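# Clear the desk onto closet shelves and close it

## Task

Move every item from the desk onto the closet shelves, then close the closet completely. At the end the robot must have released everything and moved away: an item still held or touched by the robot, or kept in place only by the robot, does not count. The robot must not tip over or finish leaning.

## Robot and tools

Robot: a Hello Robot Stretch 3 with one arm. A two-wheel base (0.33 m long, 0.34 m wide) carries a mast with a lift; the arm sticks out horizontally to the robot's RIGHT and ends in a wrist (yaw, pitch, roll) and a two-finger gripper. The base cannot slide sideways, so reaching forward or back means driving. Spinning in place pivots about the wheel-axle midpoint, 0.05 m behind the front edge; with the arm in and the wrist folded the swept circle has radius 0.28 m, but an unfolded level wrist reaches past it. head_camera and nav_camera move with head_pan_rad and head_tilt_rad; wrist_camera rides on the gripper.

Frames: the base frame has its origin on the floor between the drive wheels, x forward, y left, z up. hand_pose is reported in it, located where the closed fingertips meet. The odometry frame is the base frame at the start; heading is positive leftward, -3.142 to 3.142.

execute_actions takes "actions", a list run in order; an empty list just returns a fresh result with images. Each action may hold "robot", "steps" (1 to 450 control steps at 30 per second, default 1) and "until". "robot" is one command object, a list of up to 8 commands run in sequence (items may be {"pause_s": s}, s at most 15), or {"stop": true}, which brakes everything and clears the queue. A command can contain:
- "base": exactly one key. "translate_m": a relative drive in metres along the current heading, positive forward, magnitude at most 1. "rotate_rad": a relative turn in radians, positive counter-clockwise, magnitude at most 3.2. Both count from where the base is when that command begins.
- "joints": absolute targets by name; unnamed joints keep their targets. lift_m 0 to 1.1 (arm height on the mast); arm_m 0 to 0.52 (extension); wrist_yaw_rad -1.345 to 4.42 (0 along the arm, positive swings toward the front, 3.0 folds it over the base); wrist_pitch_rad -1.57 to 0.451 (0 level, negative tips fingers down); wrist_roll_rad -2.911 to 2.911; gripper_m -0.089 to 0.179 (larger is wider; the true fingertip gap is about 0.007 m less when nearly shut and 0.025 m less when wide; zero gap below 0.007); head_pan_rad -3.953 to 1.73 (0 forward, positive left, -1.57 looks along the arm); head_tilt_rad -1.53 to 0.419 (negative down).
- "contact_limits": {"arm_m": effort %} from 1 to 100, the effort at which the arm halts; lower is softer. It lasts until the next arm_m command.
A new command overrides at once: named joints retarget, the rest of an older queue is thrown away. Motions continue across calls and while you are thinking. Any invalid value rejects the whole call.

"until" ends an action early. {"robot": {"status": "ended"}} fires when nothing is moving and no queue runs; use it with steps 450 to wait for a command. Other fields compare with [op, value], e.g. "lift_m": [">", 0.3], or a status word; "any" fires when any single motion ends.

zoom_image: "camera" (head_camera, nav_camera or wrist_camera) and "region" [x0, y0, x1, y1] in pixels of that camera's last image, top-left origin, at most 504 by 504. Images: head 896x504, nav 672x504 fisheye, wrist 644x364.

finished_scene: "scene" number; ends the scene and reports success. Only call it once all motion has stopped and the result holds by itself.

Results: base_status and joint_status give done, moving, off_target (came to rest short; may still push), contact_stop (lift or arm hit something and went slack), time_out, stopped, not_commanded, torque_fault (wrist servo off about 10 s, joint limp, goals refused). The base_status bracket shows metres or radians covered out of the goal, from wheel counts. measured_speeds are encoder rates. refusals, queue (idle, running, done, dropped, stopped) and queue_left describe the queue; lines starting "refused:" or "dropped:" explain failures, counting from 0. robot.on_its_own appears when the robot changed a goal itself, a joint is slack or off, a motor strains at rest, or base_tilt drifts 3 degrees or more. lidar_m: 12 ranges in 30-degree sectors, first straight ahead then counter-clockwise (4th left, 7th behind, 10th right), measured in a plane 0.17 m up; misses clear and low objects. wrist_depth_mm and head_depth_mm are 7x7 grids of median depth. motor_effort is percent, with peak in brackets, and is biased. base_tilt in degrees, forward and right positive.

Gripping: command gripper_m below the object's width to grasp; to let go, open at least 0.02 beyond where contact happened. Neither reading nor done proves a grasp; check cameras. Over-squeezing triggers a stall guard that weakens the grip.

Speed: the base moves fast (0.30 m/s, 1.9 rad/s) only with lift_m under 0.30, arm_m under 0.03 and wrist_yaw_rad over 2.54; otherwise 0.10 m/s and 0.63 rad/s.

Avoid: folding or unfolding the wrist unless lift_m is 0.32 to 0.95, pitch -0.4, roll about 0 (after folding, lift may drop to 0.25). With yaw below -0.4 keep pitch at -0.5 or lower. Pushing with the arm on something rigid above about 0.45 m can tip the robot; do not push again after a contact_stop. Never drive while the gripper holds, hooks or presses on something fixed. If the base snags, reverse the last move in small steps; if tilted, pull the gripper free and lower lift_m to about 0.2. Avoid drops, slams and hard shoves. Loose items may occasionally get nudged.

Each tool is called after "Request:" as name([rows], argument=value, ...), one row to a line, values as JSON.

## Session

Request:
execute_actions(actions=[])

Scene clock: 0.00 s.
robot.base_odometry: x=+0.000 y=+0.000 heading=+0.000 (m, m, rad; robot's odometry frame)
robot.turned_by_wheels: +0.000 (rad since the last result)
robot.turned_by_imu: +0.000 (rad since the last result)
robot.base_tilt: forward=-0.5 right=-1.7 (deg)
robot.lidar_m: 2.07 2.12 2.72 2.55 2.61 2.09 1.58 1.75 1.27 1.19 1.24 1.60
robot.head_depth_mm: 1977 2766 2719 2783 2752 2772 2327 / 1951 2711 2736 2709 2715 2786 2208 / 1981 2019 2011 2016 2012 2016 2023 / 1960 1989 2012 2010 1991 1987 2042 / 1857 1999 1999 1979 1996 1985 2012 / 1774 1956 1975 1982 1973 1971 1988 / 1784 1956 1996 1978 1984 1953 1954
robot.base_status: not_commanded
robot.joint_positions: lift_m=+0.573 arm_m=-0.003 wrist_yaw_rad=+2.901 wrist_pitch_rad=-0.568 wrist_roll_rad=+0.006 gripper_m=+0.037 head_pan_rad=+0.017 head_tilt_rad=+0.012
robot.joint_goals: lift_m=+0.573 arm_m=-0.003 wrist_yaw_rad=+2.901 wrist_pitch_rad=-0.568 wrist_roll_rad=+0.006 gripper_m=+0.037 head_pan_rad=+0.017 head_tilt_rad=+0.012
robot.joint_status: lift_m=not_commanded arm_m=not_commanded wrist_yaw_rad=not_commanded wrist_pitch_rad=not_commanded wrist_roll_rad=not_commanded gripper_m=not_commanded head_pan_rad=not_commanded head_tilt_rad=not_commanded
robot.measured_speeds: translate_m=+0.000 rotate_rad=+0.000 lift_m=+0.000 arm_m=+0.000 wrist_yaw_rad=+0.000 wrist_pitch_rad=+0.000 wrist_roll_rad=+0.000 head_pan_rad=+0.000 head_tilt_rad=+0.000
robot: refusals=0 queue=idle queue_left=0
robot.motor_effort: left_wheel=+0 right_wheel=-1 lift_m=+30 arm_m=+1 wrist_yaw_rad=-1 wrist_pitch_rad=+7 wrist_roll_rad=-1 gripper_m=+1 head_pan_rad=+1 head_tilt_rad=+1 (%)
robot.hand_pose: x=+0.0271 y=+0.0552 z=+0.5540 quat_wxyz=(+0.279, +0.699, +0.115, +0.648) (m; robot's base frame)
robot.wrist_depth_mm: - - - - - - - / - - - - - - - / - - - - - - - / - 976 - 963 994 994 998 / 858 863 880 849 814 822 823 / 741 743 - 728 721 734 730 / 647 656 - 663 640 647 646
pictures: head_camera (sideways: a quarter turn clockwise sets it upright), nav_camera (sideways: a quarter turn counterclockwise sets it upright), wrist_camera
Images, in order (width x height): head_camera 896x504, nav_camera 672x504, wrist_camera 644x364.

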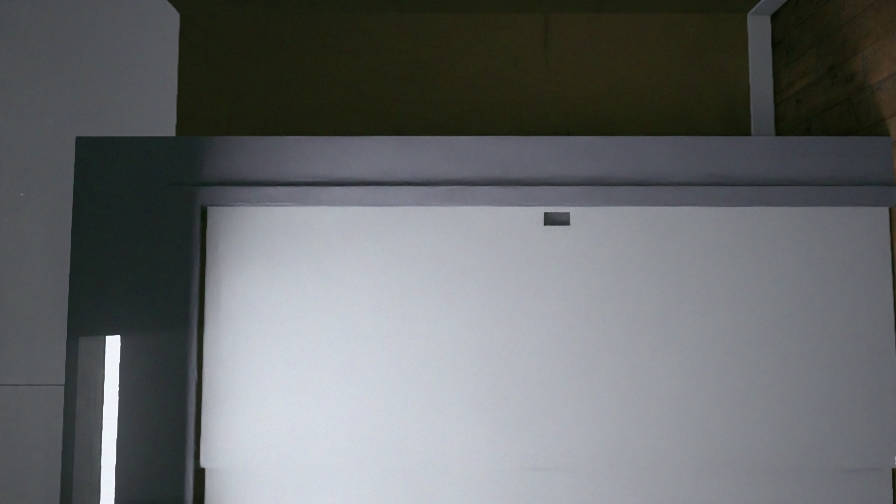

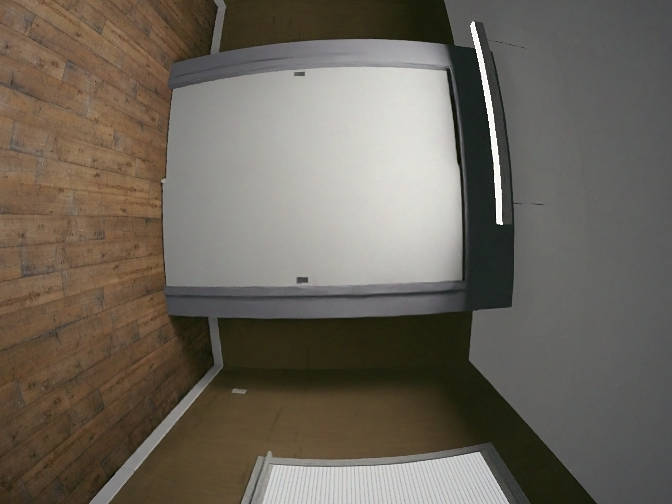

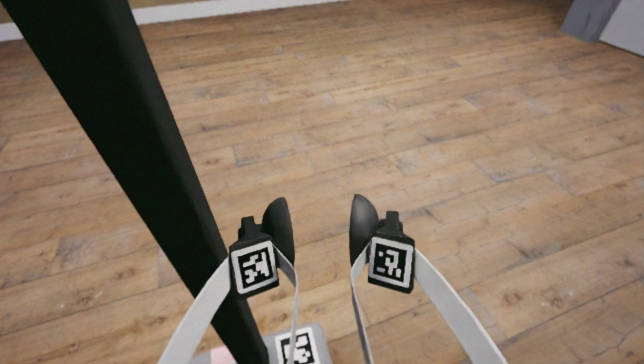

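Request:
execute_actions([
  {"robot":{"joints":{"head_pan_rad":-1.6,"head_tilt_rad":-0.4}},"steps":90,"until":{"robot":{"status":"ended"}}},
])

Request:
execute_actions([
  {"robot":{"joints":{"head_pan_rad":-3.2,"head_tilt_rad":-0.4}},"steps":90,"until":{"robot":{"status":"ended"}}},
])

Request:
execute_actions([
  {"robot":{"joints":{"head_pan_rad":1.6,"head_tilt_rad":-0.4}},"steps":120,"until":{"robot":{"status":"ended"}}},
])

Scene clock: 7.43 s.
robot.base_odometry: x=+0.000 y=+0.000 heading=+0.000 (m, m, rad; robot's odometry frame)
robot.turned_by_wheels: +0.000 (rad since the last result)
robot.turned_by_imu: +0.001 (rad since the last result)
robot.base_tilt: forward=-0.6 right=-1.8 (deg)
robot.lidar_m: 2.07 2.12 2.71 2.55 2.61 2.10 1.57 1.75 1.27 1.18 1.24 1.60
robot.head_depth_mm: 1043 1114 1207 1304 1414 1562 1421 / 1032 1105 1180 1279 1394 1521 1418 / 1018 1092 1168 1262 1378 1503 1421 / 1009 1072 1148 1237 1348 1471 1421 / 1003 1068 1150 1243 1345 1472 1418 / 999 1069 1145 1231 1342 1463 1405 / 991 1058 1131 1217 1313 1442 1414
robot.base_status: not_commanded
robot.joint_positions: lift_m=+0.573 arm_m=-0.003 wrist_yaw_rad=+2.901 wrist_pitch_rad=-0.568 wrist_roll_rad=+0.006 gripper_m=+0.037 head_pan_rad=-1.593 head_tilt_rad=-0.395
robot.joint_goals: lift_m=+0.573 arm_m=-0.003 wrist_yaw_rad=+2.901 wrist_pitch_rad=-0.568 wrist_roll_rad=+0.006 gripper_m=+0.037 head_pan_rad=-1.600 head_tilt_rad=-0.400
robot.joint_status: lift_m=not_commanded arm_m=not_commanded wrist_yaw_rad=not_commanded wrist_pitch_rad=not_commanded wrist_roll_rad=not_commanded gripper_m=not_commanded head_pan_rad=done head_tilt_rad=done
robot.measured_speeds: translate_m=+0.000 rotate_rad=+0.000 lift_m=+0.000 arm_m=+0.000 wrist_yaw_rad=+0.000 wrist_pitch_rad=+0.000 wrist_roll_rad=+0.000 head_pan_rad=+0.000 head_tilt_rad=+0.000
robot: refusals=0 queue=done queue_left=0
robot.motor_effort: left_wheel=+0(0) right_wheel=-1(1) lift_m=+31(30) arm_m=+0(0) wrist_yaw_rad=+0(1) wrist_pitch_rad=+7(7) wrist_roll_rad=+0(1) gripper_m=+0(0) head_pan_rad=-1(30) head_tilt_rad=-2(20) (%)
robot.hand_pose: x=+0.0271 y=+0.0552 z=+0.5540 quat_wxyz=(+0.279, +0.699, +0.115, +0.648) (m; robot's base frame)
robot.wrist_depth_mm: - - - - - - - / - - - - - - - / - - - - - - - / - - - - 968 955 933 / 826 841 844 838 839 802 813 / 736 732 - 744 708 741 728 / 660 666 - 651 659 650 640
pictures: head_camera (sideways: a quarter turn clockwise sets it upright), nav_camera (sideways: a quarter turn counterclockwise sets it upright), wrist_camera
Images, in order (width x height): head_camera 896x504, nav_camera 672x504, wrist_camera 644x364.

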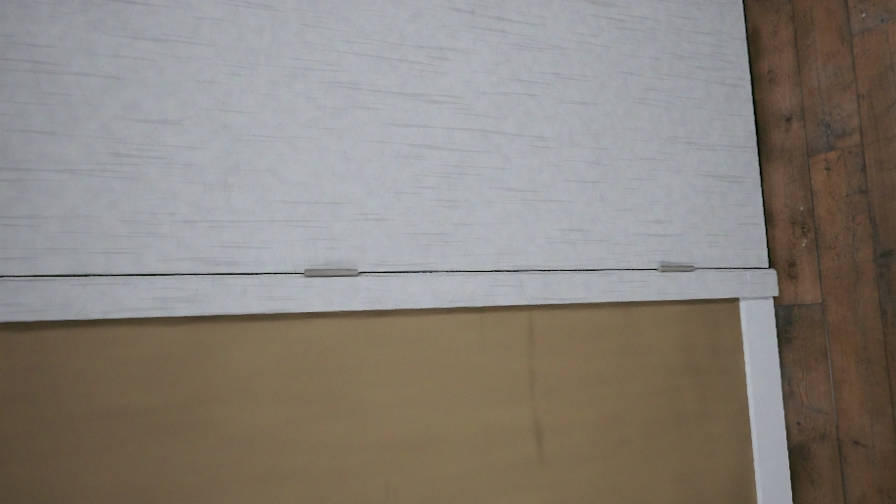

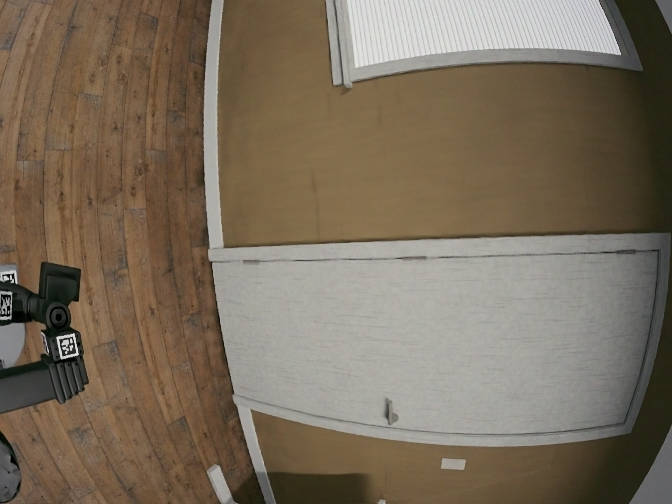

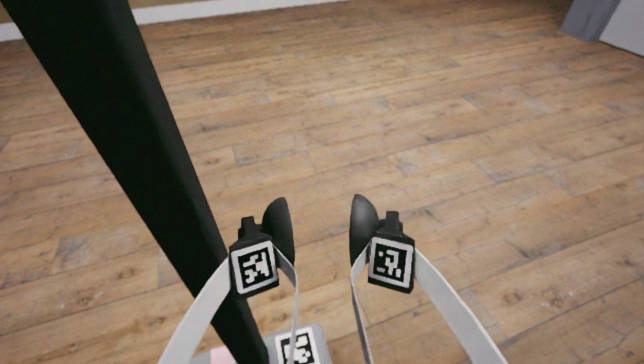

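Scene clock: 8.77 s.
robot.base_odometry: x=+0.000 y=+0.000 heading=+0.000 (m, m, rad; robot's odometry frame)
robot.turned_by_wheels: +0.000 (rad since the last result)
robot.turned_by_imu: +0.000 (rad since the last result)
robot.base_tilt: forward=-0.6 right=-1.7 (deg)
robot.lidar_m: 2.08 2.12 2.72 2.56 2.60 2.09 1.58 1.75 1.27 1.18 1.24 1.60
robot.head_depth_mm: 1767 1899 2041 2207 2266 1744 1413 / 1745 1859 1966 2155 2285 1744 1425 / 1734 1826 1559 2068 2068 1744 1412 / 1694 1808 1505 2123 2194 1742 1419 / 1671 1788 1559 2058 2172 1738 1418 / 1634 1757 1546 2028 2145 1734 1413 / 1599 1749 1543 1989 2109 1739 1421
robot.base_status: not_commanded
robot.joint_positions: lift_m=+0.573 arm_m=-0.003 wrist_yaw_rad=+2.901 wrist_pitch_rad=-0.568 wrist_roll_rad=+0.006 gripper_m=+0.037 head_pan_rad=-3.193 head_tilt_rad=-0.395
robot.joint_goals: lift_m=+0.573 arm_m=-0.003 wrist_yaw_rad=+2.901 wrist_pitch_rad=-0.568 wrist_roll_rad=+0.006 gripper_m=+0.037 head_pan_rad=-3.200 head_tilt_rad=-0.400
robot.joint_status: lift_m=not_commanded arm_m=not_commanded wrist_yaw_rad=not_commanded wrist_pitch_rad=not_commanded wrist_roll_rad=not_commanded gripper_m=not_commanded head_pan_rad=done head_tilt_rad=done
robot.measured_speeds: translate_m=+0.000 rotate_rad=+0.000 lift_m=+0.000 arm_m=+0.000 wrist_yaw_rad=+0.000 wrist_pitch_rad=+0.000 wrist_roll_rad=+0.000 head_pan_rad=+0.000 head_tilt_rad=+0.000
robot: refusals=0 queue=done queue_left=0
robot.motor_effort: left_wheel=+0(0) right_wheel=-1(1) lift_m=+30(31) arm_m=+0(0) wrist_yaw_rad=+0(1) wrist_pitch_rad=+7(7) wrist_roll_rad=+0(0) gripper_m=+0(0) head_pan_rad=-2(30) head_tilt_rad=-3(4) (%)
robot.hand_pose: x=+0.0271 y=+0.0552 z=+0.5540 quat_wxyz=(+0.279, +0.699, +0.115, +0.648) (m; robot's base frame)
robot.wrist_depth_mm: - - - - - - - / - - - - - - - / - - - - - - - / - 906 - 987 978 985 944 / 861 835 853 832 820 794 829 / 734 736 - 754 721 752 724 / 667 653 - 633 647 634 646
pictures: head_camera (sideways: a quarter turn clockwise sets it upright), nav_camera (sideways: a quarter turn counterclockwise sets it upright), wrist_camera
Images, in order (width x height): head_camera 896x504, nav_camera 672x504, wrist_camera 644x364.

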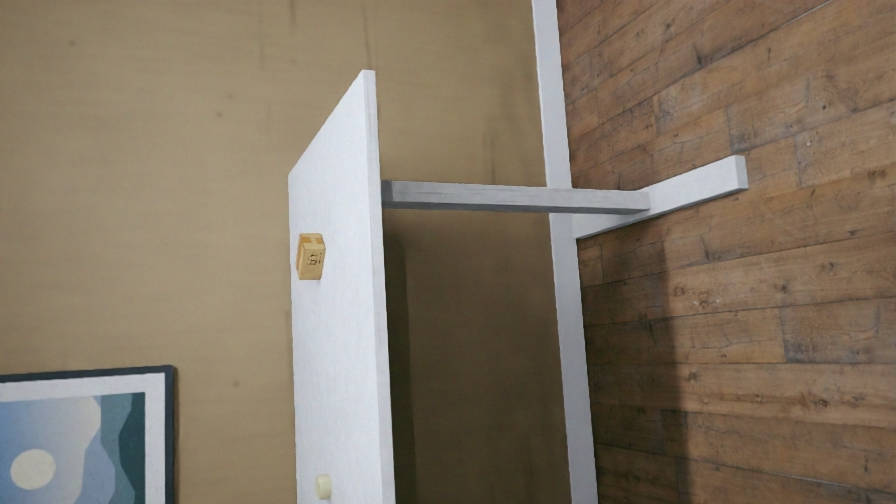

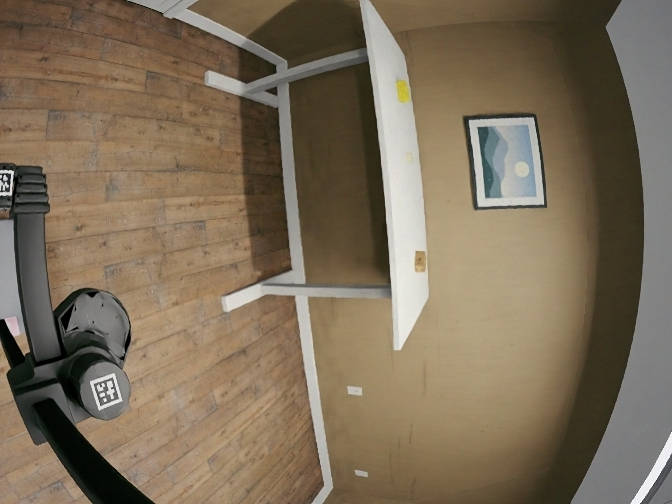

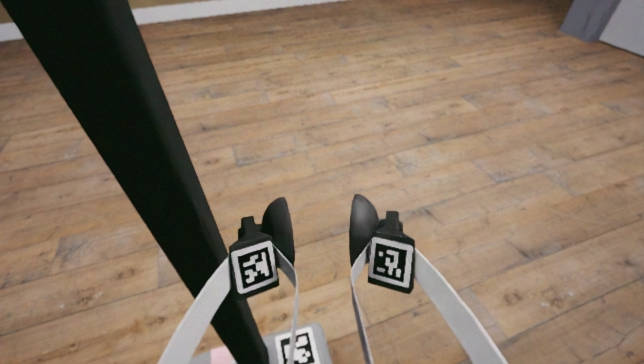

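Scene clock: 11.40 s.
robot.base_odometry: x=+0.000 y=+0.000 heading=+0.000 (m, m, rad; robot's odometry frame)
robot.turned_by_wheels: +0.000 (rad since the last result)
robot.turned_by_imu: +0.000 (rad since the last result)
robot.base_tilt: forward=-0.6 right=-1.7 (deg)
robot.lidar_m: 2.07 2.12 2.72 2.56 2.61 2.09 1.57 1.75 1.27 1.19 1.24 1.61
robot.head_depth_mm: 2205 2384 2545 2781 2264 1741 1411 / 2193 2349 2512 2708 2270 1752 1415 / 2191 2332 2508 2684 2247 1747 1408 / 2181 2299 2504 2666 2274 1756 1421 / 2138 2329 2460 2674 2274 1748 1417 / 2160 2276 2444 2631 2256 1745 1415 / 2107 2276 2432 2628 2257 1750 1417
robot.base_status: not_commanded
robot.joint_positions: lift_m=+0.573 arm_m=-0.003 wrist_yaw_rad=+2.901 wrist_pitch_rad=-0.568 wrist_roll_rad=+0.006 gripper_m=+0.037 head_pan_rad=+1.593 head_tilt_rad=-0.395
robot.joint_goals: lift_m=+0.573 arm_m=-0.003 wrist_yaw_rad=+2.901 wrist_pitch_rad=-0.568 wrist_roll_rad=+0.006 gripper_m=+0.037 head_pan_rad=+1.600 head_tilt_rad=-0.400
robot.joint_status: lift_m=not_commanded arm_m=not_commanded wrist_yaw_rad=not_commanded wrist_pitch_rad=not_commanded wrist_roll_rad=not_commanded gripper_m=not_commanded head_pan_rad=done head_tilt_rad=done
robot.measured_speeds: translate_m=+0.000 rotate_rad=+0.000 lift_m=+0.000 arm_m=+0.000 wrist_yaw_rad=+0.000 wrist_pitch_rad=+0.000 wrist_roll_rad=+0.000 head_pan_rad=+0.000 head_tilt_rad=+0.000
robot: refusals=0 queue=done queue_left=0
robot.motor_effort: left_wheel=+0(0) right_wheel=-1(1) lift_m=+31(30) arm_m=+1(1) wrist_yaw_rad=-1(1) wrist_pitch_rad=+7(8) wrist_roll_rad=+0(1) gripper_m=+1(0) head_pan_rad=+4(29) head_tilt_rad=-1(1) (%)
robot.hand_pose: x=+0.0271 y=+0.0552 z=+0.5540 quat_wxyz=(+0.279, +0.699, +0.115, +0.648) (m; robot's base frame)
robot.wrist_depth_mm: - - - - - - - / - - - - - - - / - - - - - - - / - 979 - 970 983 963 972 / 815 835 896 853 844 826 821 / 743 737 - 737 718 717 715 / 639 637 - 640 643 629 639
pictures: head_camera (sideways: a quarter turn clockwise sets it upright), nav_camera (sideways: a quarter turn counterclockwise sets it upright), wrist_camera
Images, in order (width x height): head_camera 896x504, nav_camera 672x504, wrist_camera 644x364.

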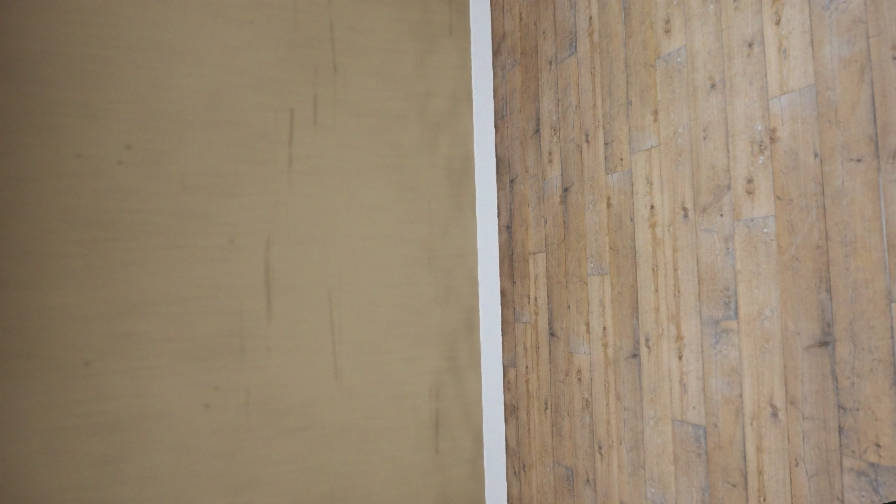

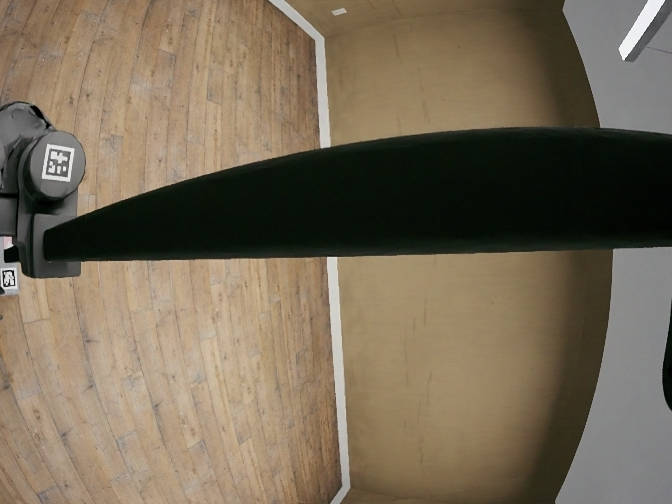

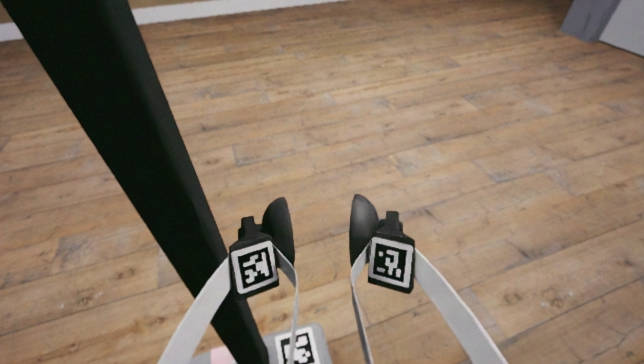

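Request:
execute_actions([
  {"robot":[{"joints":{"wrist_pitch_rad":-0.4,"wrist_yaw_rad":3.0,"lift_m":0.4,"arm_m":0,"head_pan_rad":0,"head_tilt_rad":-0.3}},{"joints":{"lift_m":0.27}},{"base":{"translate_m":1.0}},{"base":{"translate_m":0.35}},{"base":{"rotate_rad":1.571}},{"joints":{"lift_m":0.9,"head_pan_rad":-1.57,"head_tilt_rad":-0.3}},{"joints":{"wrist_yaw_rad":0,"gripper_m":0.0}},{"joints":{"wrist_pitch_rad":0,"lift_m":0.95}}],"steps":450,"until":{"robot":{"status":"ended"}}},
  {"steps":300,"until":{"robot":{"status":"ended"}}},
])

Scene clock: 42.83 s.
robot.base_odometry: x=+1.350 y=+0.000 heading=+1.571 (m, m, rad; robot's odometry frame)
robot.turned_by_wheels: +1.571 (rad since the last result)
robot.turned_by_imu: +1.588 (rad since the last result)
robot.base_tilt: forward=-0.6 right=-1.8 (deg)
robot.lidar_m: 2.66 2.71 3.53 2.92 1.70 1.18 1.12 1.15 0.74 0.73 0.75 1.04
robot.head_depth_mm: 593 627 667 715 764 823 863 / 614 644 678 717 761 806 869 / 612 645 685 724 771 - - / 606 640 677 719 762 - - / 604 635 672 712 755 811 870 / 597 630 668 707 750 804 861 / 594 624 661 700 747 798 848
robot.base_status: done (rotate_rad +1.5708 of +1.5710)
robot.joint_positions: lift_m=+0.950 arm_m=+0.000 wrist_yaw_rad=+0.002 wrist_pitch_rad=-0.021 wrist_roll_rad=+0.006 gripper_m=+0.000 head_pan_rad=-1.563 head_tilt_rad=-0.308
robot.joint_goals: lift_m=+0.950 arm_m=+0.000 wrist_yaw_rad=+0.000 wrist_pitch_rad=+0.000 wrist_roll_rad=+0.006 gripper_m=+0.000 head_pan_rad=-1.570 head_tilt_rad=-0.300
robot.joint_status: lift_m=done arm_m=done wrist_yaw_rad=done wrist_pitch_rad=done wrist_roll_rad=not_commanded gripper_m=done head_pan_rad=done head_tilt_rad=done
robot.measured_speeds: translate_m=+0.000 rotate_rad=+0.000 lift_m=+0.000 arm_m=+0.000 wrist_yaw_rad=+0.000 wrist_pitch_rad=+0.000 wrist_roll_rad=+0.000 head_pan_rad=+0.000 head_tilt_rad=+0.000
robot: refusals=0 queue=done queue_left=0
robot.motor_effort: left_wheel=-4(10) right_wheel=+3(11) lift_m=+42(47) arm_m=+3(3) wrist_yaw_rad=-3(2) wrist_pitch_rad=+13(14) wrist_roll_rad=+0(1) gripper_m=-3(97) head_pan_rad=-1(28) head_tilt_rad=+3(8) (%)
robot.hand_pose: x=-0.0208 y=-0.4004 z=+1.0587 quat_wxyz=(+0.705, +0.009, -0.709, -0.007) (m; robot's base frame)
robot.wrist_depth_mm: 422 429 437 446 442 449 - / 434 445 449 460 466 463 - / 447 462 459 478 478 485 - / 461 474 478 483 495 498 - / 487 489 503 - 524 524 - / 509 509 519 542 527 545 - / 508 524 546 554 549 570 -
pictures: head_camera (sideways: a quarter turn clockwise sets it upright), nav_camera (sideways: a quarter turn counterclockwise sets it upright), wrist_camera
Images, in order (width x height): head_camera 896x504, nav_camera 672x504, wrist_camera 644x364.

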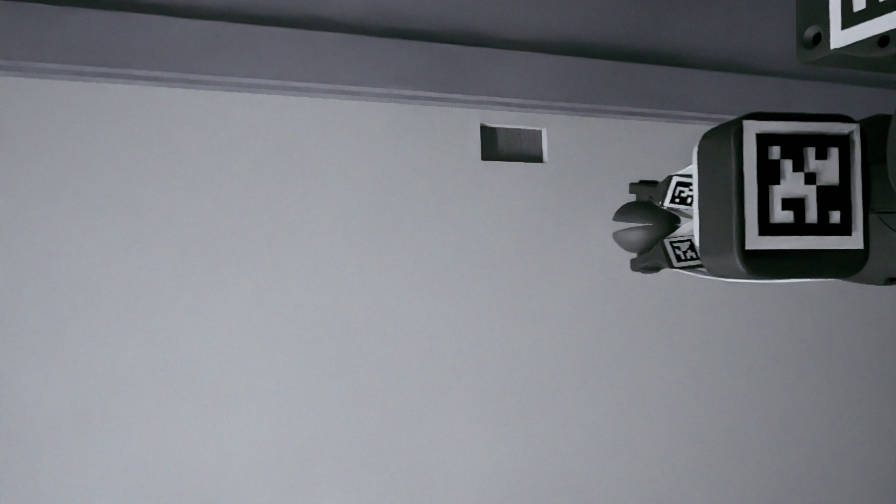

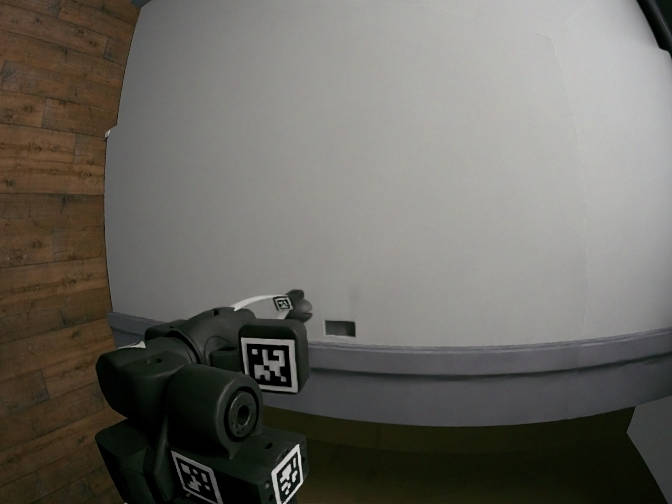

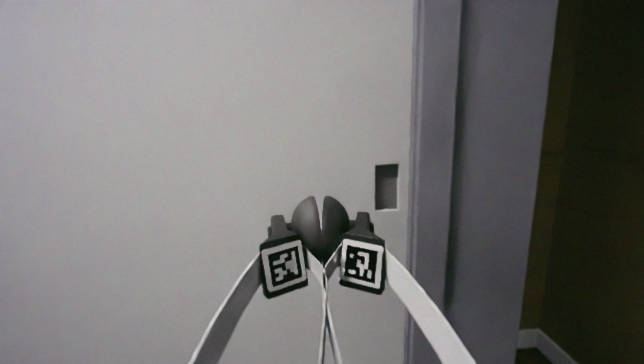

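Request:
execute_actions([
  {"robot":[{"joints":{"lift_m":0.3,"head_tilt_rad":-0.9}},{"joints":{"arm_m":0.27}}],"steps":300,"until":{"robot":{"status":"ended"}}},
  {"robot":{"joints":{"arm_m":0.42},"contact_limits":{"arm_m":25}},"steps":200,"until":{"robot":{"status":"ended"}}},
  {"robot":{"base":{"translate_m":0.2}},"steps":200,"until":{"robot":{"status":"ended"}}},
])

Scene clock: 62.70 s.
robot.base_odometry: x=+1.350 y=+0.200 heading=+1.571 (m, m, rad; robot's odometry frame)
robot.turned_by_wheels: +0.000 (rad since the last result)
robot.turned_by_imu: -0.013 (rad since the last result)
robot.base_tilt: forward=-0.6 right=-1.7 (deg)
robot.lidar_m: 2.45 2.51 3.24 2.92 2.01 1.40 1.31 1.34 0.76 0.72 0.73 1.00
robot.head_depth_mm: 668 1123 1118 1137 1361 1252 1123 / 651 754 908 1418 1381 1242 1121 / 642 748 888 1099 1320 1239 1128 / 638 741 877 1083 1347 1247 1121 / 632 730 872 1073 1339 1247 1120 / 623 724 858 1053 1329 1247 1120 / 619 714 844 1035 1328 1251 1120
robot.base_status: done (translate_m +0.2000 of +0.2000)
robot.joint_positions: lift_m=+0.300 arm_m=+0.304 wrist_yaw_rad=-0.135 wrist_pitch_rad=-0.022 wrist_roll_rad=+0.006 gripper_m=+0.000 head_pan_rad=-1.565 head_tilt_rad=-0.892
robot.joint_goals: lift_m=+0.300 arm_m=+0.304 wrist_yaw_rad=-0.131 wrist_pitch_rad=+0.000 wrist_roll_rad=+0.006 gripper_m=+0.000 head_pan_rad=-1.570 head_tilt_rad=-0.900
robot.joint_status: lift_m=done arm_m=contact_stop wrist_yaw_rad=done wrist_pitch_rad=done wrist_roll_rad=not_commanded gripper_m=done head_pan_rad=done head_tilt_rad=done
robot.measured_speeds: translate_m=+0.000 rotate_rad=+0.000 lift_m=+0.000 arm_m=+0.000 wrist_yaw_rad=+0.000 wrist_pitch_rad=+0.000 wrist_roll_rad=+0.000 head_pan_rad=+0.000 head_tilt_rad=+0.000
robot: refusals=0 queue=done queue_left=0
robot.on_its_own: wrist_yaw_rad is held at -0.131, not at your +0.000, by its stall guard, which is not easing now; arm_m is slack since a contact_stop, until your next command for it (your +0.420 is given up)
robot.motor_effort: left_wheel=-4(22) right_wheel=+4(42) lift_m=+17(37) arm_m=+1(29) wrist_yaw_rad=+2(46) wrist_pitch_rad=+13(36) wrist_roll_rad=+0(0) gripper_m=-4(16) head_pan_rad=-1(2) head_tilt_rad=-4(27) (%)
robot.contact_limits: arm_m 25 (drawing in: default 15, maximum 25; extending or still: default 22, maximum 35)
robot.hand_pose: x=-0.0558 y=-0.7019 z=+0.4094 quat_wxyz=(+0.703, -0.040, -0.708, -0.056) (m; robot's base frame)
robot.wrist_depth_mm: 138 144 153 162 172 185 264 / 141 149 157 167 179 193 279 / 146 153 163 173 186 201 282 / 151 157 167 180 194 208 293 / 156 164 174 - 203 218 300 / 160 168 180 195 211 228 310 / 166 176 189 204 217 240 318
pictures: head_camera (sideways: a quarter turn clockwise sets it upright), nav_camera (sideways: a quarter turn counterclockwise sets it upright), wrist_camera
Images, in order (width x height): head_camera 896x504, nav_camera 672x504, wrist_camera 644x364.

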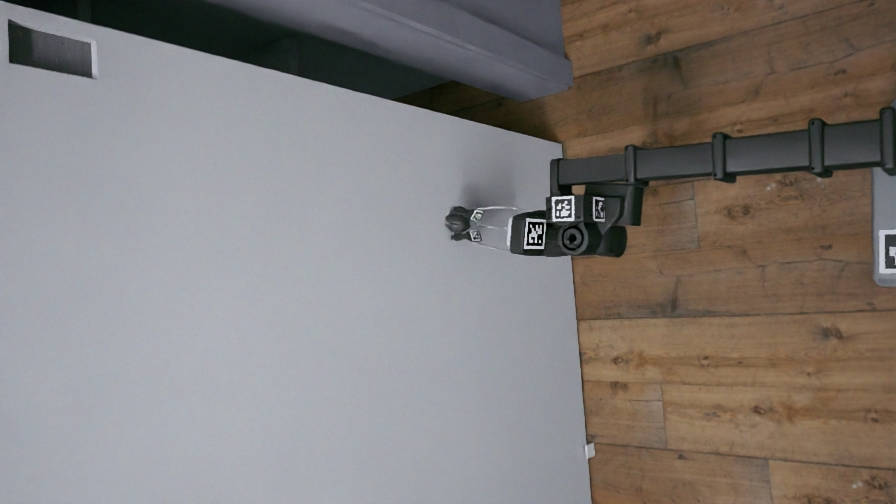

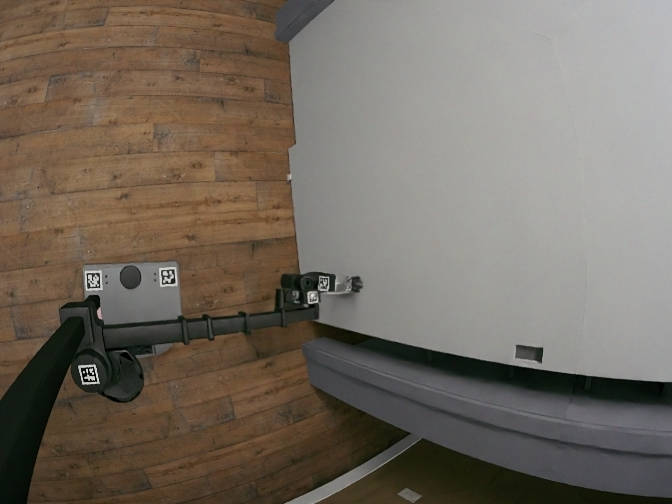

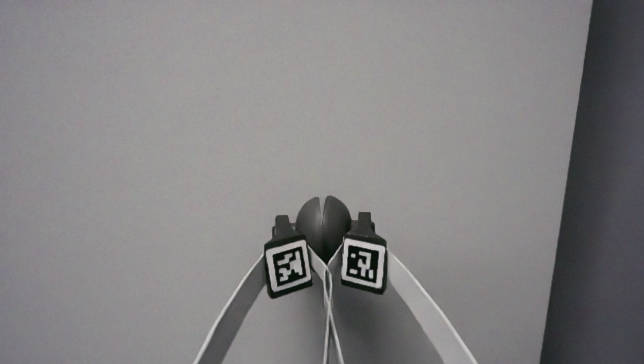

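Request:
execute_actions([
  {"robot":[{"joints":{"arm_m":0.24}},{"joints":{"wrist_yaw_rad":0},"base":{"translate_m":-0.2}},{"joints":{"arm_m":0.37}}],"steps":300,"until":{"robot":{"status":"ended"}}},
])

Scene clock: 72.23 s.
robot.base_odometry: x=+1.350 y=+0.000 heading=+1.571 (m, m, rad; robot's odometry frame)
robot.turned_by_wheels: +0.000 (rad since the last result)
robot.turned_by_imu: -0.009 (rad since the last result)
robot.base_tilt: forward=-0.7 right=-1.9 (deg)
robot.lidar_m: 2.65 2.70 3.47 2.92 1.75 1.19 1.12 1.13 0.75 0.73 0.75 0.96
robot.head_depth_mm: 661 767 924 1560 1416 1247 1116 / 666 756 907 1126 1357 1252 1135 / 1097 1402 1280 1215 1341 1244 1130 / 672 798 964 1190 1363 1239 1132 / 651 751 893 1096 1354 1246 1122 / 646 745 880 1079 1340 1245 1127 / 636 734 869 1061 1339 1241 1121
robot.base_status: done (translate_m -0.2000 of -0.2000)
robot.joint_positions: lift_m=+0.300 arm_m=+0.320 wrist_yaw_rad=+0.013 wrist_pitch_rad=-0.034 wrist_roll_rad=+0.006 gripper_m=+0.000 head_pan_rad=-1.565 head_tilt_rad=-0.892
robot.joint_goals: lift_m=+0.300 arm_m=+0.321 wrist_yaw_rad=+0.000 wrist_pitch_rad=+0.000 wrist_roll_rad=+0.006 gripper_m=+0.000 head_pan_rad=-1.570 head_tilt_rad=-0.900
robot.joint_status: lift_m=done arm_m=contact_stop wrist_yaw_rad=done wrist_pitch_rad=done wrist_roll_rad=not_commanded gripper_m=done head_pan_rad=done head_tilt_rad=done
robot.measured_speeds: translate_m=-0.001 rotate_rad=+0.004 lift_m=+0.000 arm_m=-0.031 wrist_yaw_rad=+0.230 wrist_pitch_rad=-0.072 wrist_roll_rad=+0.000 head_pan_rad=+0.000 head_tilt_rad=+0.000
robot: refusals=0 queue=dropped queue_left=0
robot.on_its_own: arm_m is slack since a contact_stop, until your next command for it (your +0.370 is given up)
robot.motor_effort: left_wheel=+1(8) right_wheel=+0(6) lift_m=+18(17) arm_m=+15(25) wrist_yaw_rad=-12(12) wrist_pitch_rad=+22(22) wrist_roll_rad=-1(0) gripper_m=-7(7) head_pan_rad=+0(1) head_tilt_rad=-2(3) (%)
robot.hand_pose: x=-0.0181 y=-0.7203 z=+0.4065 quat_wxyz=(+0.705, +0.017, -0.709, -0.008) (m; robot's base frame)
robot.wrist_depth_mm: 148 152 156 160 581 197 143 / 155 156 161 165 600 200 147 / 161 163 168 173 530 203 152 / 165 169 172 178 622 205 157 / 173 175 180 183 610 209 164 / 178 182 187 195 585 213 172 / 186 191 198 202 619 215 177
pictures: head_camera (sideways: a quarter turn clockwise sets it upright), nav_camera (sideways: a quarter turn counterclockwise sets it upright), wrist_camera
Images, in order (width x height): head_camera 896x504, nav_camera 672x504, wrist_camera 644x364.

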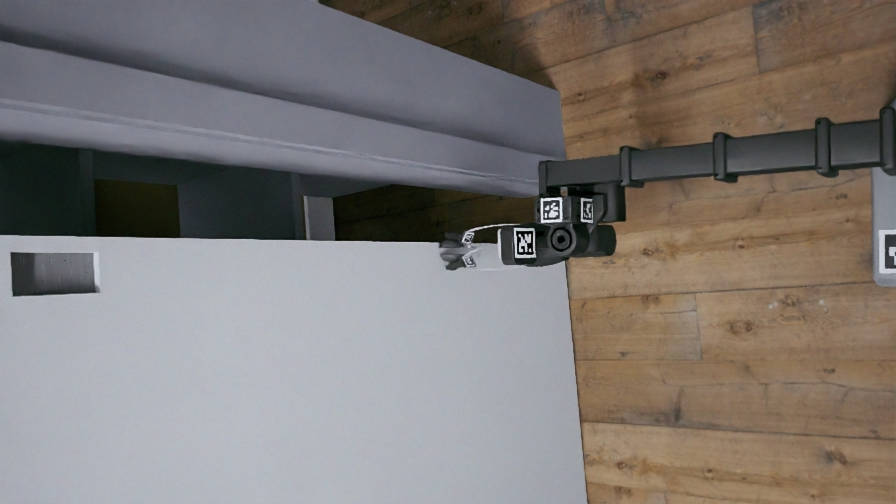

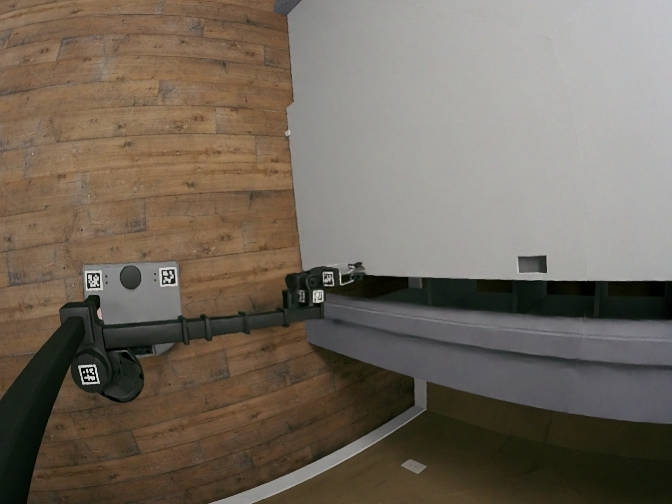

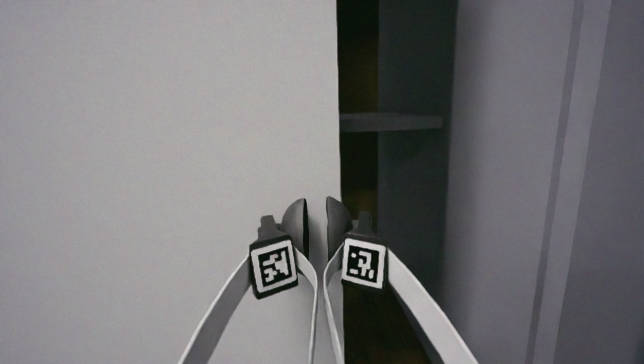

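Request:
execute_actions([
  {"robot":[{"joints":{"arm_m":0.27}},{"base":{"translate_m":-0.045}},{"joints":{"arm_m":0.37}},{"base":{"translate_m":0.6}}],"steps":400,"until":{"robot":{"status":"ended"}}},
])

Scene clock: 87.33 s.
robot.base_odometry: x=+1.351 y=+0.555 heading=+1.570 (m, m, rad; robot's odometry frame)
robot.turned_by_wheels: -0.001 (rad since the last result)
robot.turned_by_imu: -0.035 (rad since the last result)
robot.base_tilt: forward=-0.5 right=-1.7 (deg)
robot.lidar_m: 2.11 2.14 2.67 3.37 2.70 1.80 1.66 1.08 1.00 0.68 0.69 0.86
robot.head_depth_mm: 1080 1457 1808 1606 1406 1243 1122 / 1036 1432 1763 1600 1399 1248 1139 / 1038 1422 1761 1621 1389 1249 1125 / 640 738 889 1070 1340 1250 1125 / 599 693 824 1009 1308 1250 1120 / 591 681 810 986 1272 1254 1119 / 582 670 793 965 1246 1241 1120
robot.base_status: done (translate_m +0.6000 of +0.6000)
robot.joint_positions: lift_m=+0.300 arm_m=+0.370 wrist_yaw_rad=-0.124 wrist_pitch_rad=-0.021 wrist_roll_rad=+0.006 gripper_m=+0.000 head_pan_rad=-1.565 head_tilt_rad=-0.892
robot.joint_goals: lift_m=+0.300 arm_m=+0.370 wrist_yaw_rad=-0.096 wrist_pitch_rad=+0.000 wrist_roll_rad=+0.006 gripper_m=+0.000 head_pan_rad=-1.570 head_tilt_rad=-0.900
robot.joint_status: lift_m=done arm_m=done wrist_yaw_rad=done wrist_pitch_rad=done wrist_roll_rad=not_commanded gripper_m=done head_pan_rad=done head_tilt_rad=done
robot.measured_speeds: translate_m=+0.000 rotate_rad=+0.000 lift_m=+0.000 arm_m=+0.000 wrist_yaw_rad=+0.000 wrist_pitch_rad=+0.000 wrist_roll_rad=+0.000 head_pan_rad=+0.000 head_tilt_rad=+0.000
robot: refusals=0 queue=done queue_left=0
robot.on_its_own: wrist_yaw_rad is held at -0.096, not at your +0.000, by its stall guard, which is still easing; right_wheel is at rest, and its effort (+24) is outside its rest range (-18 to +18)
robot.motor_effort: left_wheel=-13(40) right_wheel=+24(69) lift_m=+18(18) arm_m=+3(11) wrist_yaw_rad=+17(51) wrist_pitch_rad=+13(20) wrist_roll_rad=+0(0) gripper_m=-5(9) head_pan_rad=-1(1) head_tilt_rad=-3(3) (%)
robot.hand_pose: x=-0.0532 y=-0.7684 z=+0.4096 quat_wxyz=(+0.704, -0.036, -0.708, -0.052) (m; robot's base frame)
robot.wrist_depth_mm: - 62 677 740 822 831 633 / - 63 720 765 822 871 648 / - 65 717 771 827 812 637 / - 67 764 824 925 913 662 / - 69 788 - 924 921 668 / - 72 107 812 834 852 675 / - 74 599 659 649 644 632
pictures: head_camera (sideways: a quarter turn clockwise sets it upright), nav_camera (sideways: a quarter turn counterclockwise sets it upright), wrist_camera
Images, in order (width x height): head_camera 896x504, nav_camera 672x504, wrist_camera 644x364.

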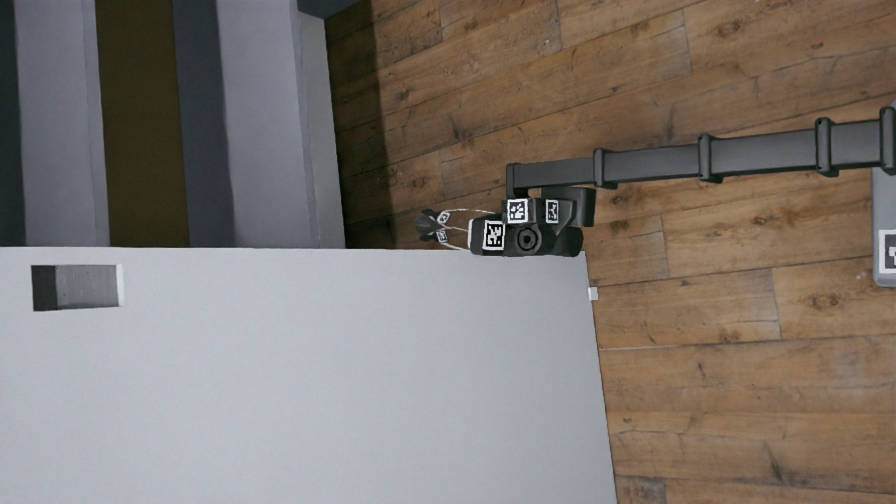

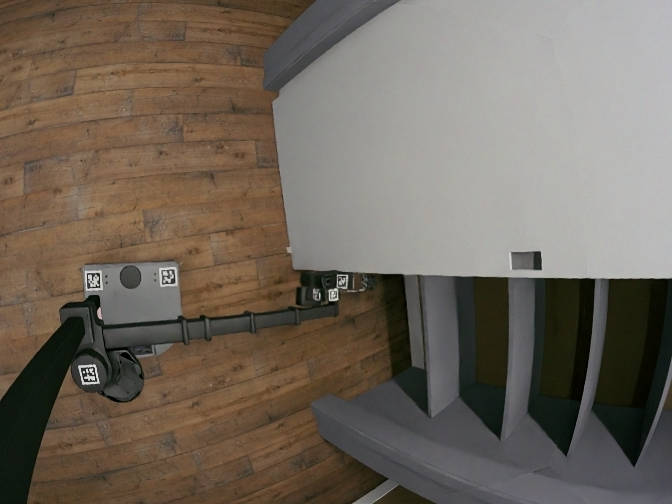

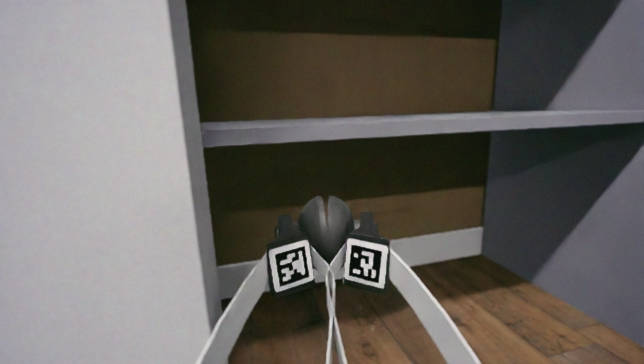

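Request:
execute_actions([
  {"robot":[{"base":{"translate_m":-0.03}},{"joints":{"arm_m":0,"wrist_yaw_rad":0}},{"joints":{"lift_m":0.4,"wrist_pitch_rad":-0.4}},{"joints":{"wrist_yaw_rad":3.0}},{"joints":{"lift_m":0.27},"base":{"translate_m":-0.3}},{"base":{"rotate_rad":1.62}},{"base":{"translate_m":1.0}},{"base":{"translate_m":1.0}}],"steps":450,"until":{"robot":{"status":"ended"}}},
  {"steps":450,"until":{"robot":{"status":"ended"}}},
  {"robot":[{"base":{"translate_m":0.3}},{"base":{"rotate_rad":1.571}},{"joints":{"lift_m":0.9,"head_pan_rad":-1.57,"head_tilt_rad":-0.6}},{"joints":{"wrist_yaw_rad":0,"gripper_m":0.12}}],"steps":450,"until":{"robot":{"status":"ended"}}},
])

Scene clock: 136.03 s.
robot.base_odometry: x=-0.947 y=+0.112 heading=-1.521 (m, m, rad; robot's odometry frame)
robot.turned_by_wheels: +3.192 (rad since the last result)
robot.turned_by_imu: +3.962 (rad since the last result)
robot.base_tilt: forward=-0.5 right=-1.7 (deg)
robot.lidar_m: 1.51 2.39 3.00 2.94 2.40 2.38 1.32 0.65 1.07 1.17 1.20 1.36
robot.head_depth_mm: 935 1016 812 592 468 - - / 1005 1074 811 594 470 418 - / 1065 1133 792 593 468 - - / 1152 1185 809 593 482 - - / 1233 1265 810 594 1630 1417 1246 / 1334 1281 807 591 1628 1452 1240 / 1386 1270 810 616 1669 1452 1236
robot.base_status: done (rotate_rad +1.5712 of +1.5710)
robot.joint_positions: lift_m=+0.899 arm_m=+0.000 wrist_yaw_rad=+0.014 wrist_pitch_rad=-0.525 wrist_roll_rad=+0.056 gripper_m=+0.120 head_pan_rad=-1.566 head_tilt_rad=-0.598
robot.joint_goals: lift_m=+0.900 arm_m=+0.000 wrist_yaw_rad=+0.000 wrist_pitch_rad=-0.400 wrist_roll_rad=+0.056 gripper_m=+0.120 head_pan_rad=-1.570 head_tilt_rad=-0.600
robot.joint_status: lift_m=done arm_m=done wrist_yaw_rad=moving wrist_pitch_rad=done wrist_roll_rad=not_commanded gripper_m=moving head_pan_rad=done head_tilt_rad=done
robot.measured_speeds: translate_m=+0.000 rotate_rad=+0.001 lift_m=+0.000 arm_m=+0.000 wrist_yaw_rad=+0.010 wrist_pitch_rad=+0.000 wrist_roll_rad=+0.000 head_pan_rad=+0.000 head_tilt_rad=+0.000
robot: refusals=0 queue=running queue_left=0
robot.motor_effort: left_wheel=-5(87) right_wheel=-15(33) lift_m=+44(51) arm_m=+4(9) wrist_yaw_rad=-10(64) wrist_pitch_rad=+74(100) wrist_roll_rad=-22(29) gripper_m=+4(98) head_pan_rad=-1(2) head_tilt_rad=+0(18) (%)
robot.hand_pose: x=-0.0186 y=-0.3543 z=+0.8890 quat_wxyz=(+0.665, +0.183, -0.700, -0.184) (m; robot's base frame)
robot.wrist_depth_mm: 301 276 255 241 227 217 204 / 894 210 179 170 163 157 151 / - - 159 135 128 124 120 / - - - 137 109 102 100 / - - - - 121 93 85 / - - - - - 103 84 / - - - 962 984 913 878
pictures: head_camera (sideways: a quarter turn clockwise sets it upright), nav_camera (sideways: a quarter turn counterclockwise sets it upright), wrist_camera
Images, in order (width x height): head_camera 896x504, nav_camera 672x504, wrist_camera 644x364.

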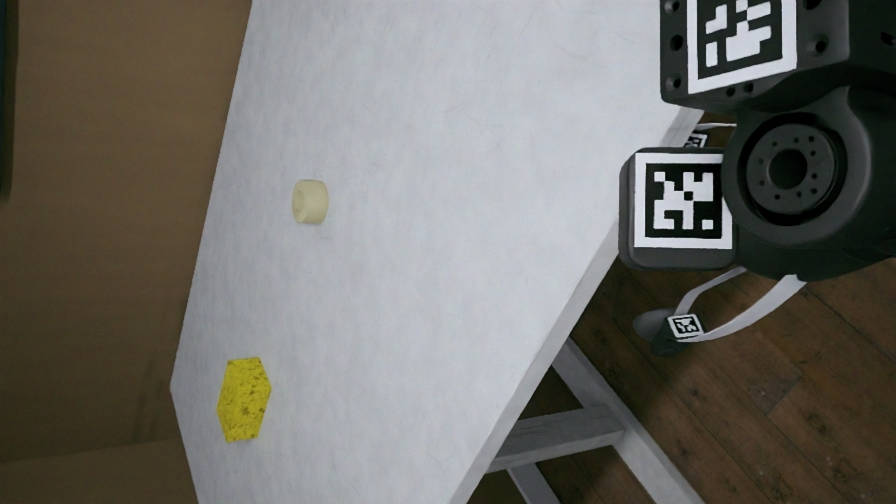

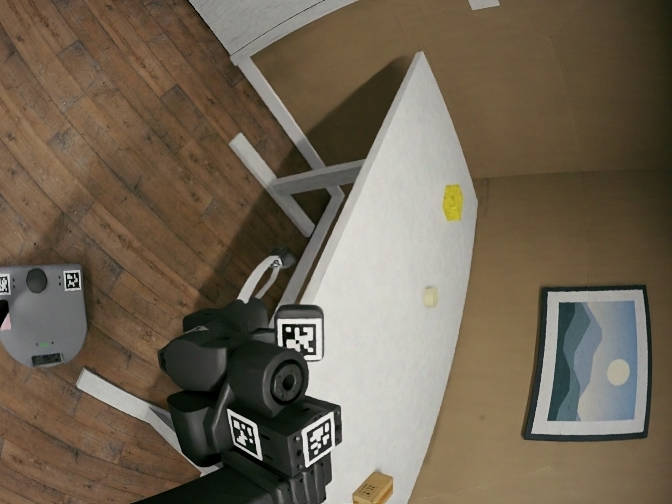

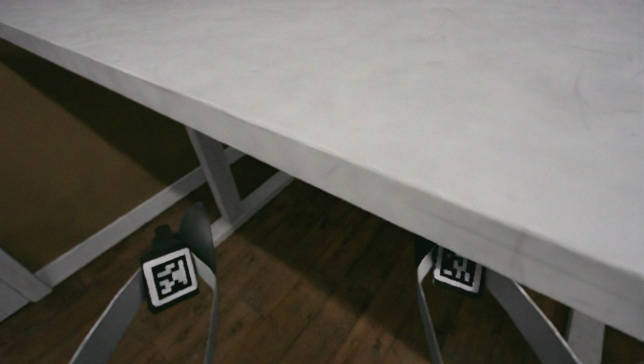

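Request:
execute_actions([
  {"robot":[{"joints":{"wrist_yaw_rad":1.2}},{"joints":{"lift_m":1.08,"wrist_pitch_rad":-0.2,"wrist_roll_rad":0}}],"steps":200,"until":{"robot":{"status":"ended"}}},
])

Scene clock: 142.50 s.
robot.base_odometry: x=-0.947 y=+0.112 heading=-1.521 (m, m, rad; robot's odometry frame)
robot.turned_by_wheels: +0.000 (rad since the last result)
robot.turned_by_imu: +0.000 (rad since the last result)
robot.base_tilt: forward=-0.5 right=-1.7 (deg)
robot.lidar_m: 1.51 2.40 3.00 2.93 2.39 2.38 1.32 0.65 1.07 1.17 1.20 1.36
robot.head_depth_mm: - - - - - 386 1246 / - - - - - 1392 1239 / - - - - - 1427 1241 / 1158 1228 767 641 - 1421 1241 / 1238 1267 808 643 - 1355 1247 / 1338 1270 805 - - 1385 1242 / 1402 1488 - - - 1407 1243
robot.base_status: done (rotate_rad +1.5710 of +1.5710)
robot.joint_positions: lift_m=+1.080 arm_m=+0.000 wrist_yaw_rad=+1.197 wrist_pitch_rad=-0.220 wrist_roll_rad=+0.006 gripper_m=+0.120 head_pan_rad=-1.566 head_tilt_rad=-0.598
robot.joint_goals: lift_m=+1.080 arm_m=+0.000 wrist_yaw_rad=+1.200 wrist_pitch_rad=-0.200 wrist_roll_rad=+0.000 gripper_m=+0.120 head_pan_rad=-1.570 head_tilt_rad=-0.600
robot.joint_status: lift_m=done arm_m=done wrist_yaw_rad=done wrist_pitch_rad=done wrist_roll_rad=done gripper_m=done head_pan_rad=done head_tilt_rad=done
robot.measured_speeds: translate_m=+0.000 rotate_rad=+0.000 lift_m=+0.000 arm_m=+0.000 wrist_yaw_rad=+0.000 wrist_pitch_rad=+0.000 wrist_roll_rad=+0.000 head_pan_rad=+0.000 head_tilt_rad=+0.000
robot: refusals=0 queue=done queue_left=0
robot.motor_effort: left_wheel=+0(9) right_wheel=-1(15) lift_m=+42(44) arm_m=+3(4) wrist_yaw_rad=+1(15) wrist_pitch_rad=+11(76) wrist_roll_rad=-3(20) gripper_m=+0(8) head_pan_rad=-1(1) head_tilt_rad=-1(1) (%)
robot.hand_pose: x=+0.2066 y=-0.2341 z=+1.1389 quat_wxyz=(+0.623, +0.461, -0.538, +0.331) (m; robot's base frame)
robot.wrist_depth_mm: - - - - - 957 913 / - - - - - - 952 / - - - - - - - / - - - - - 774 643 / - - - - - - 488 / - - - - - - 384 / - - - - - - 321
pictures: head_camera (sideways: a quarter turn clockwise sets it upright), nav_camera (sideways: a quarter turn counterclockwise sets it upright), wrist_camera
Images, in order (width x height): head_camera 896x504, nav_camera 672x504, wrist_camera 644x364.

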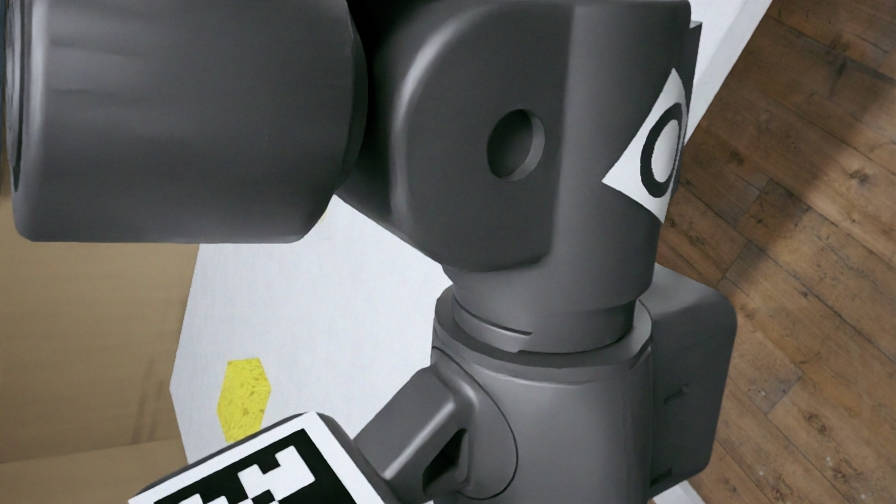

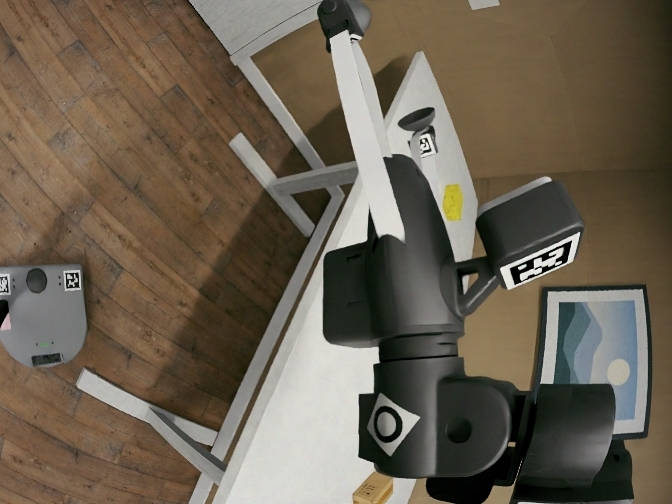

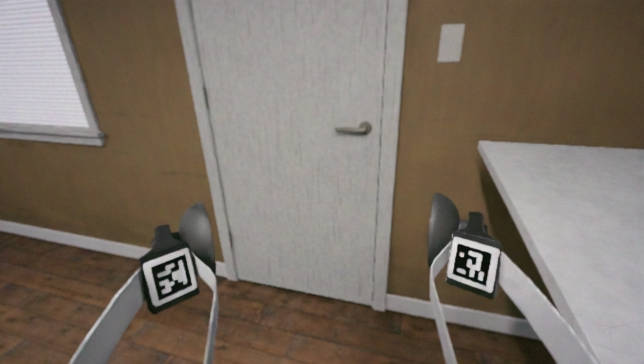

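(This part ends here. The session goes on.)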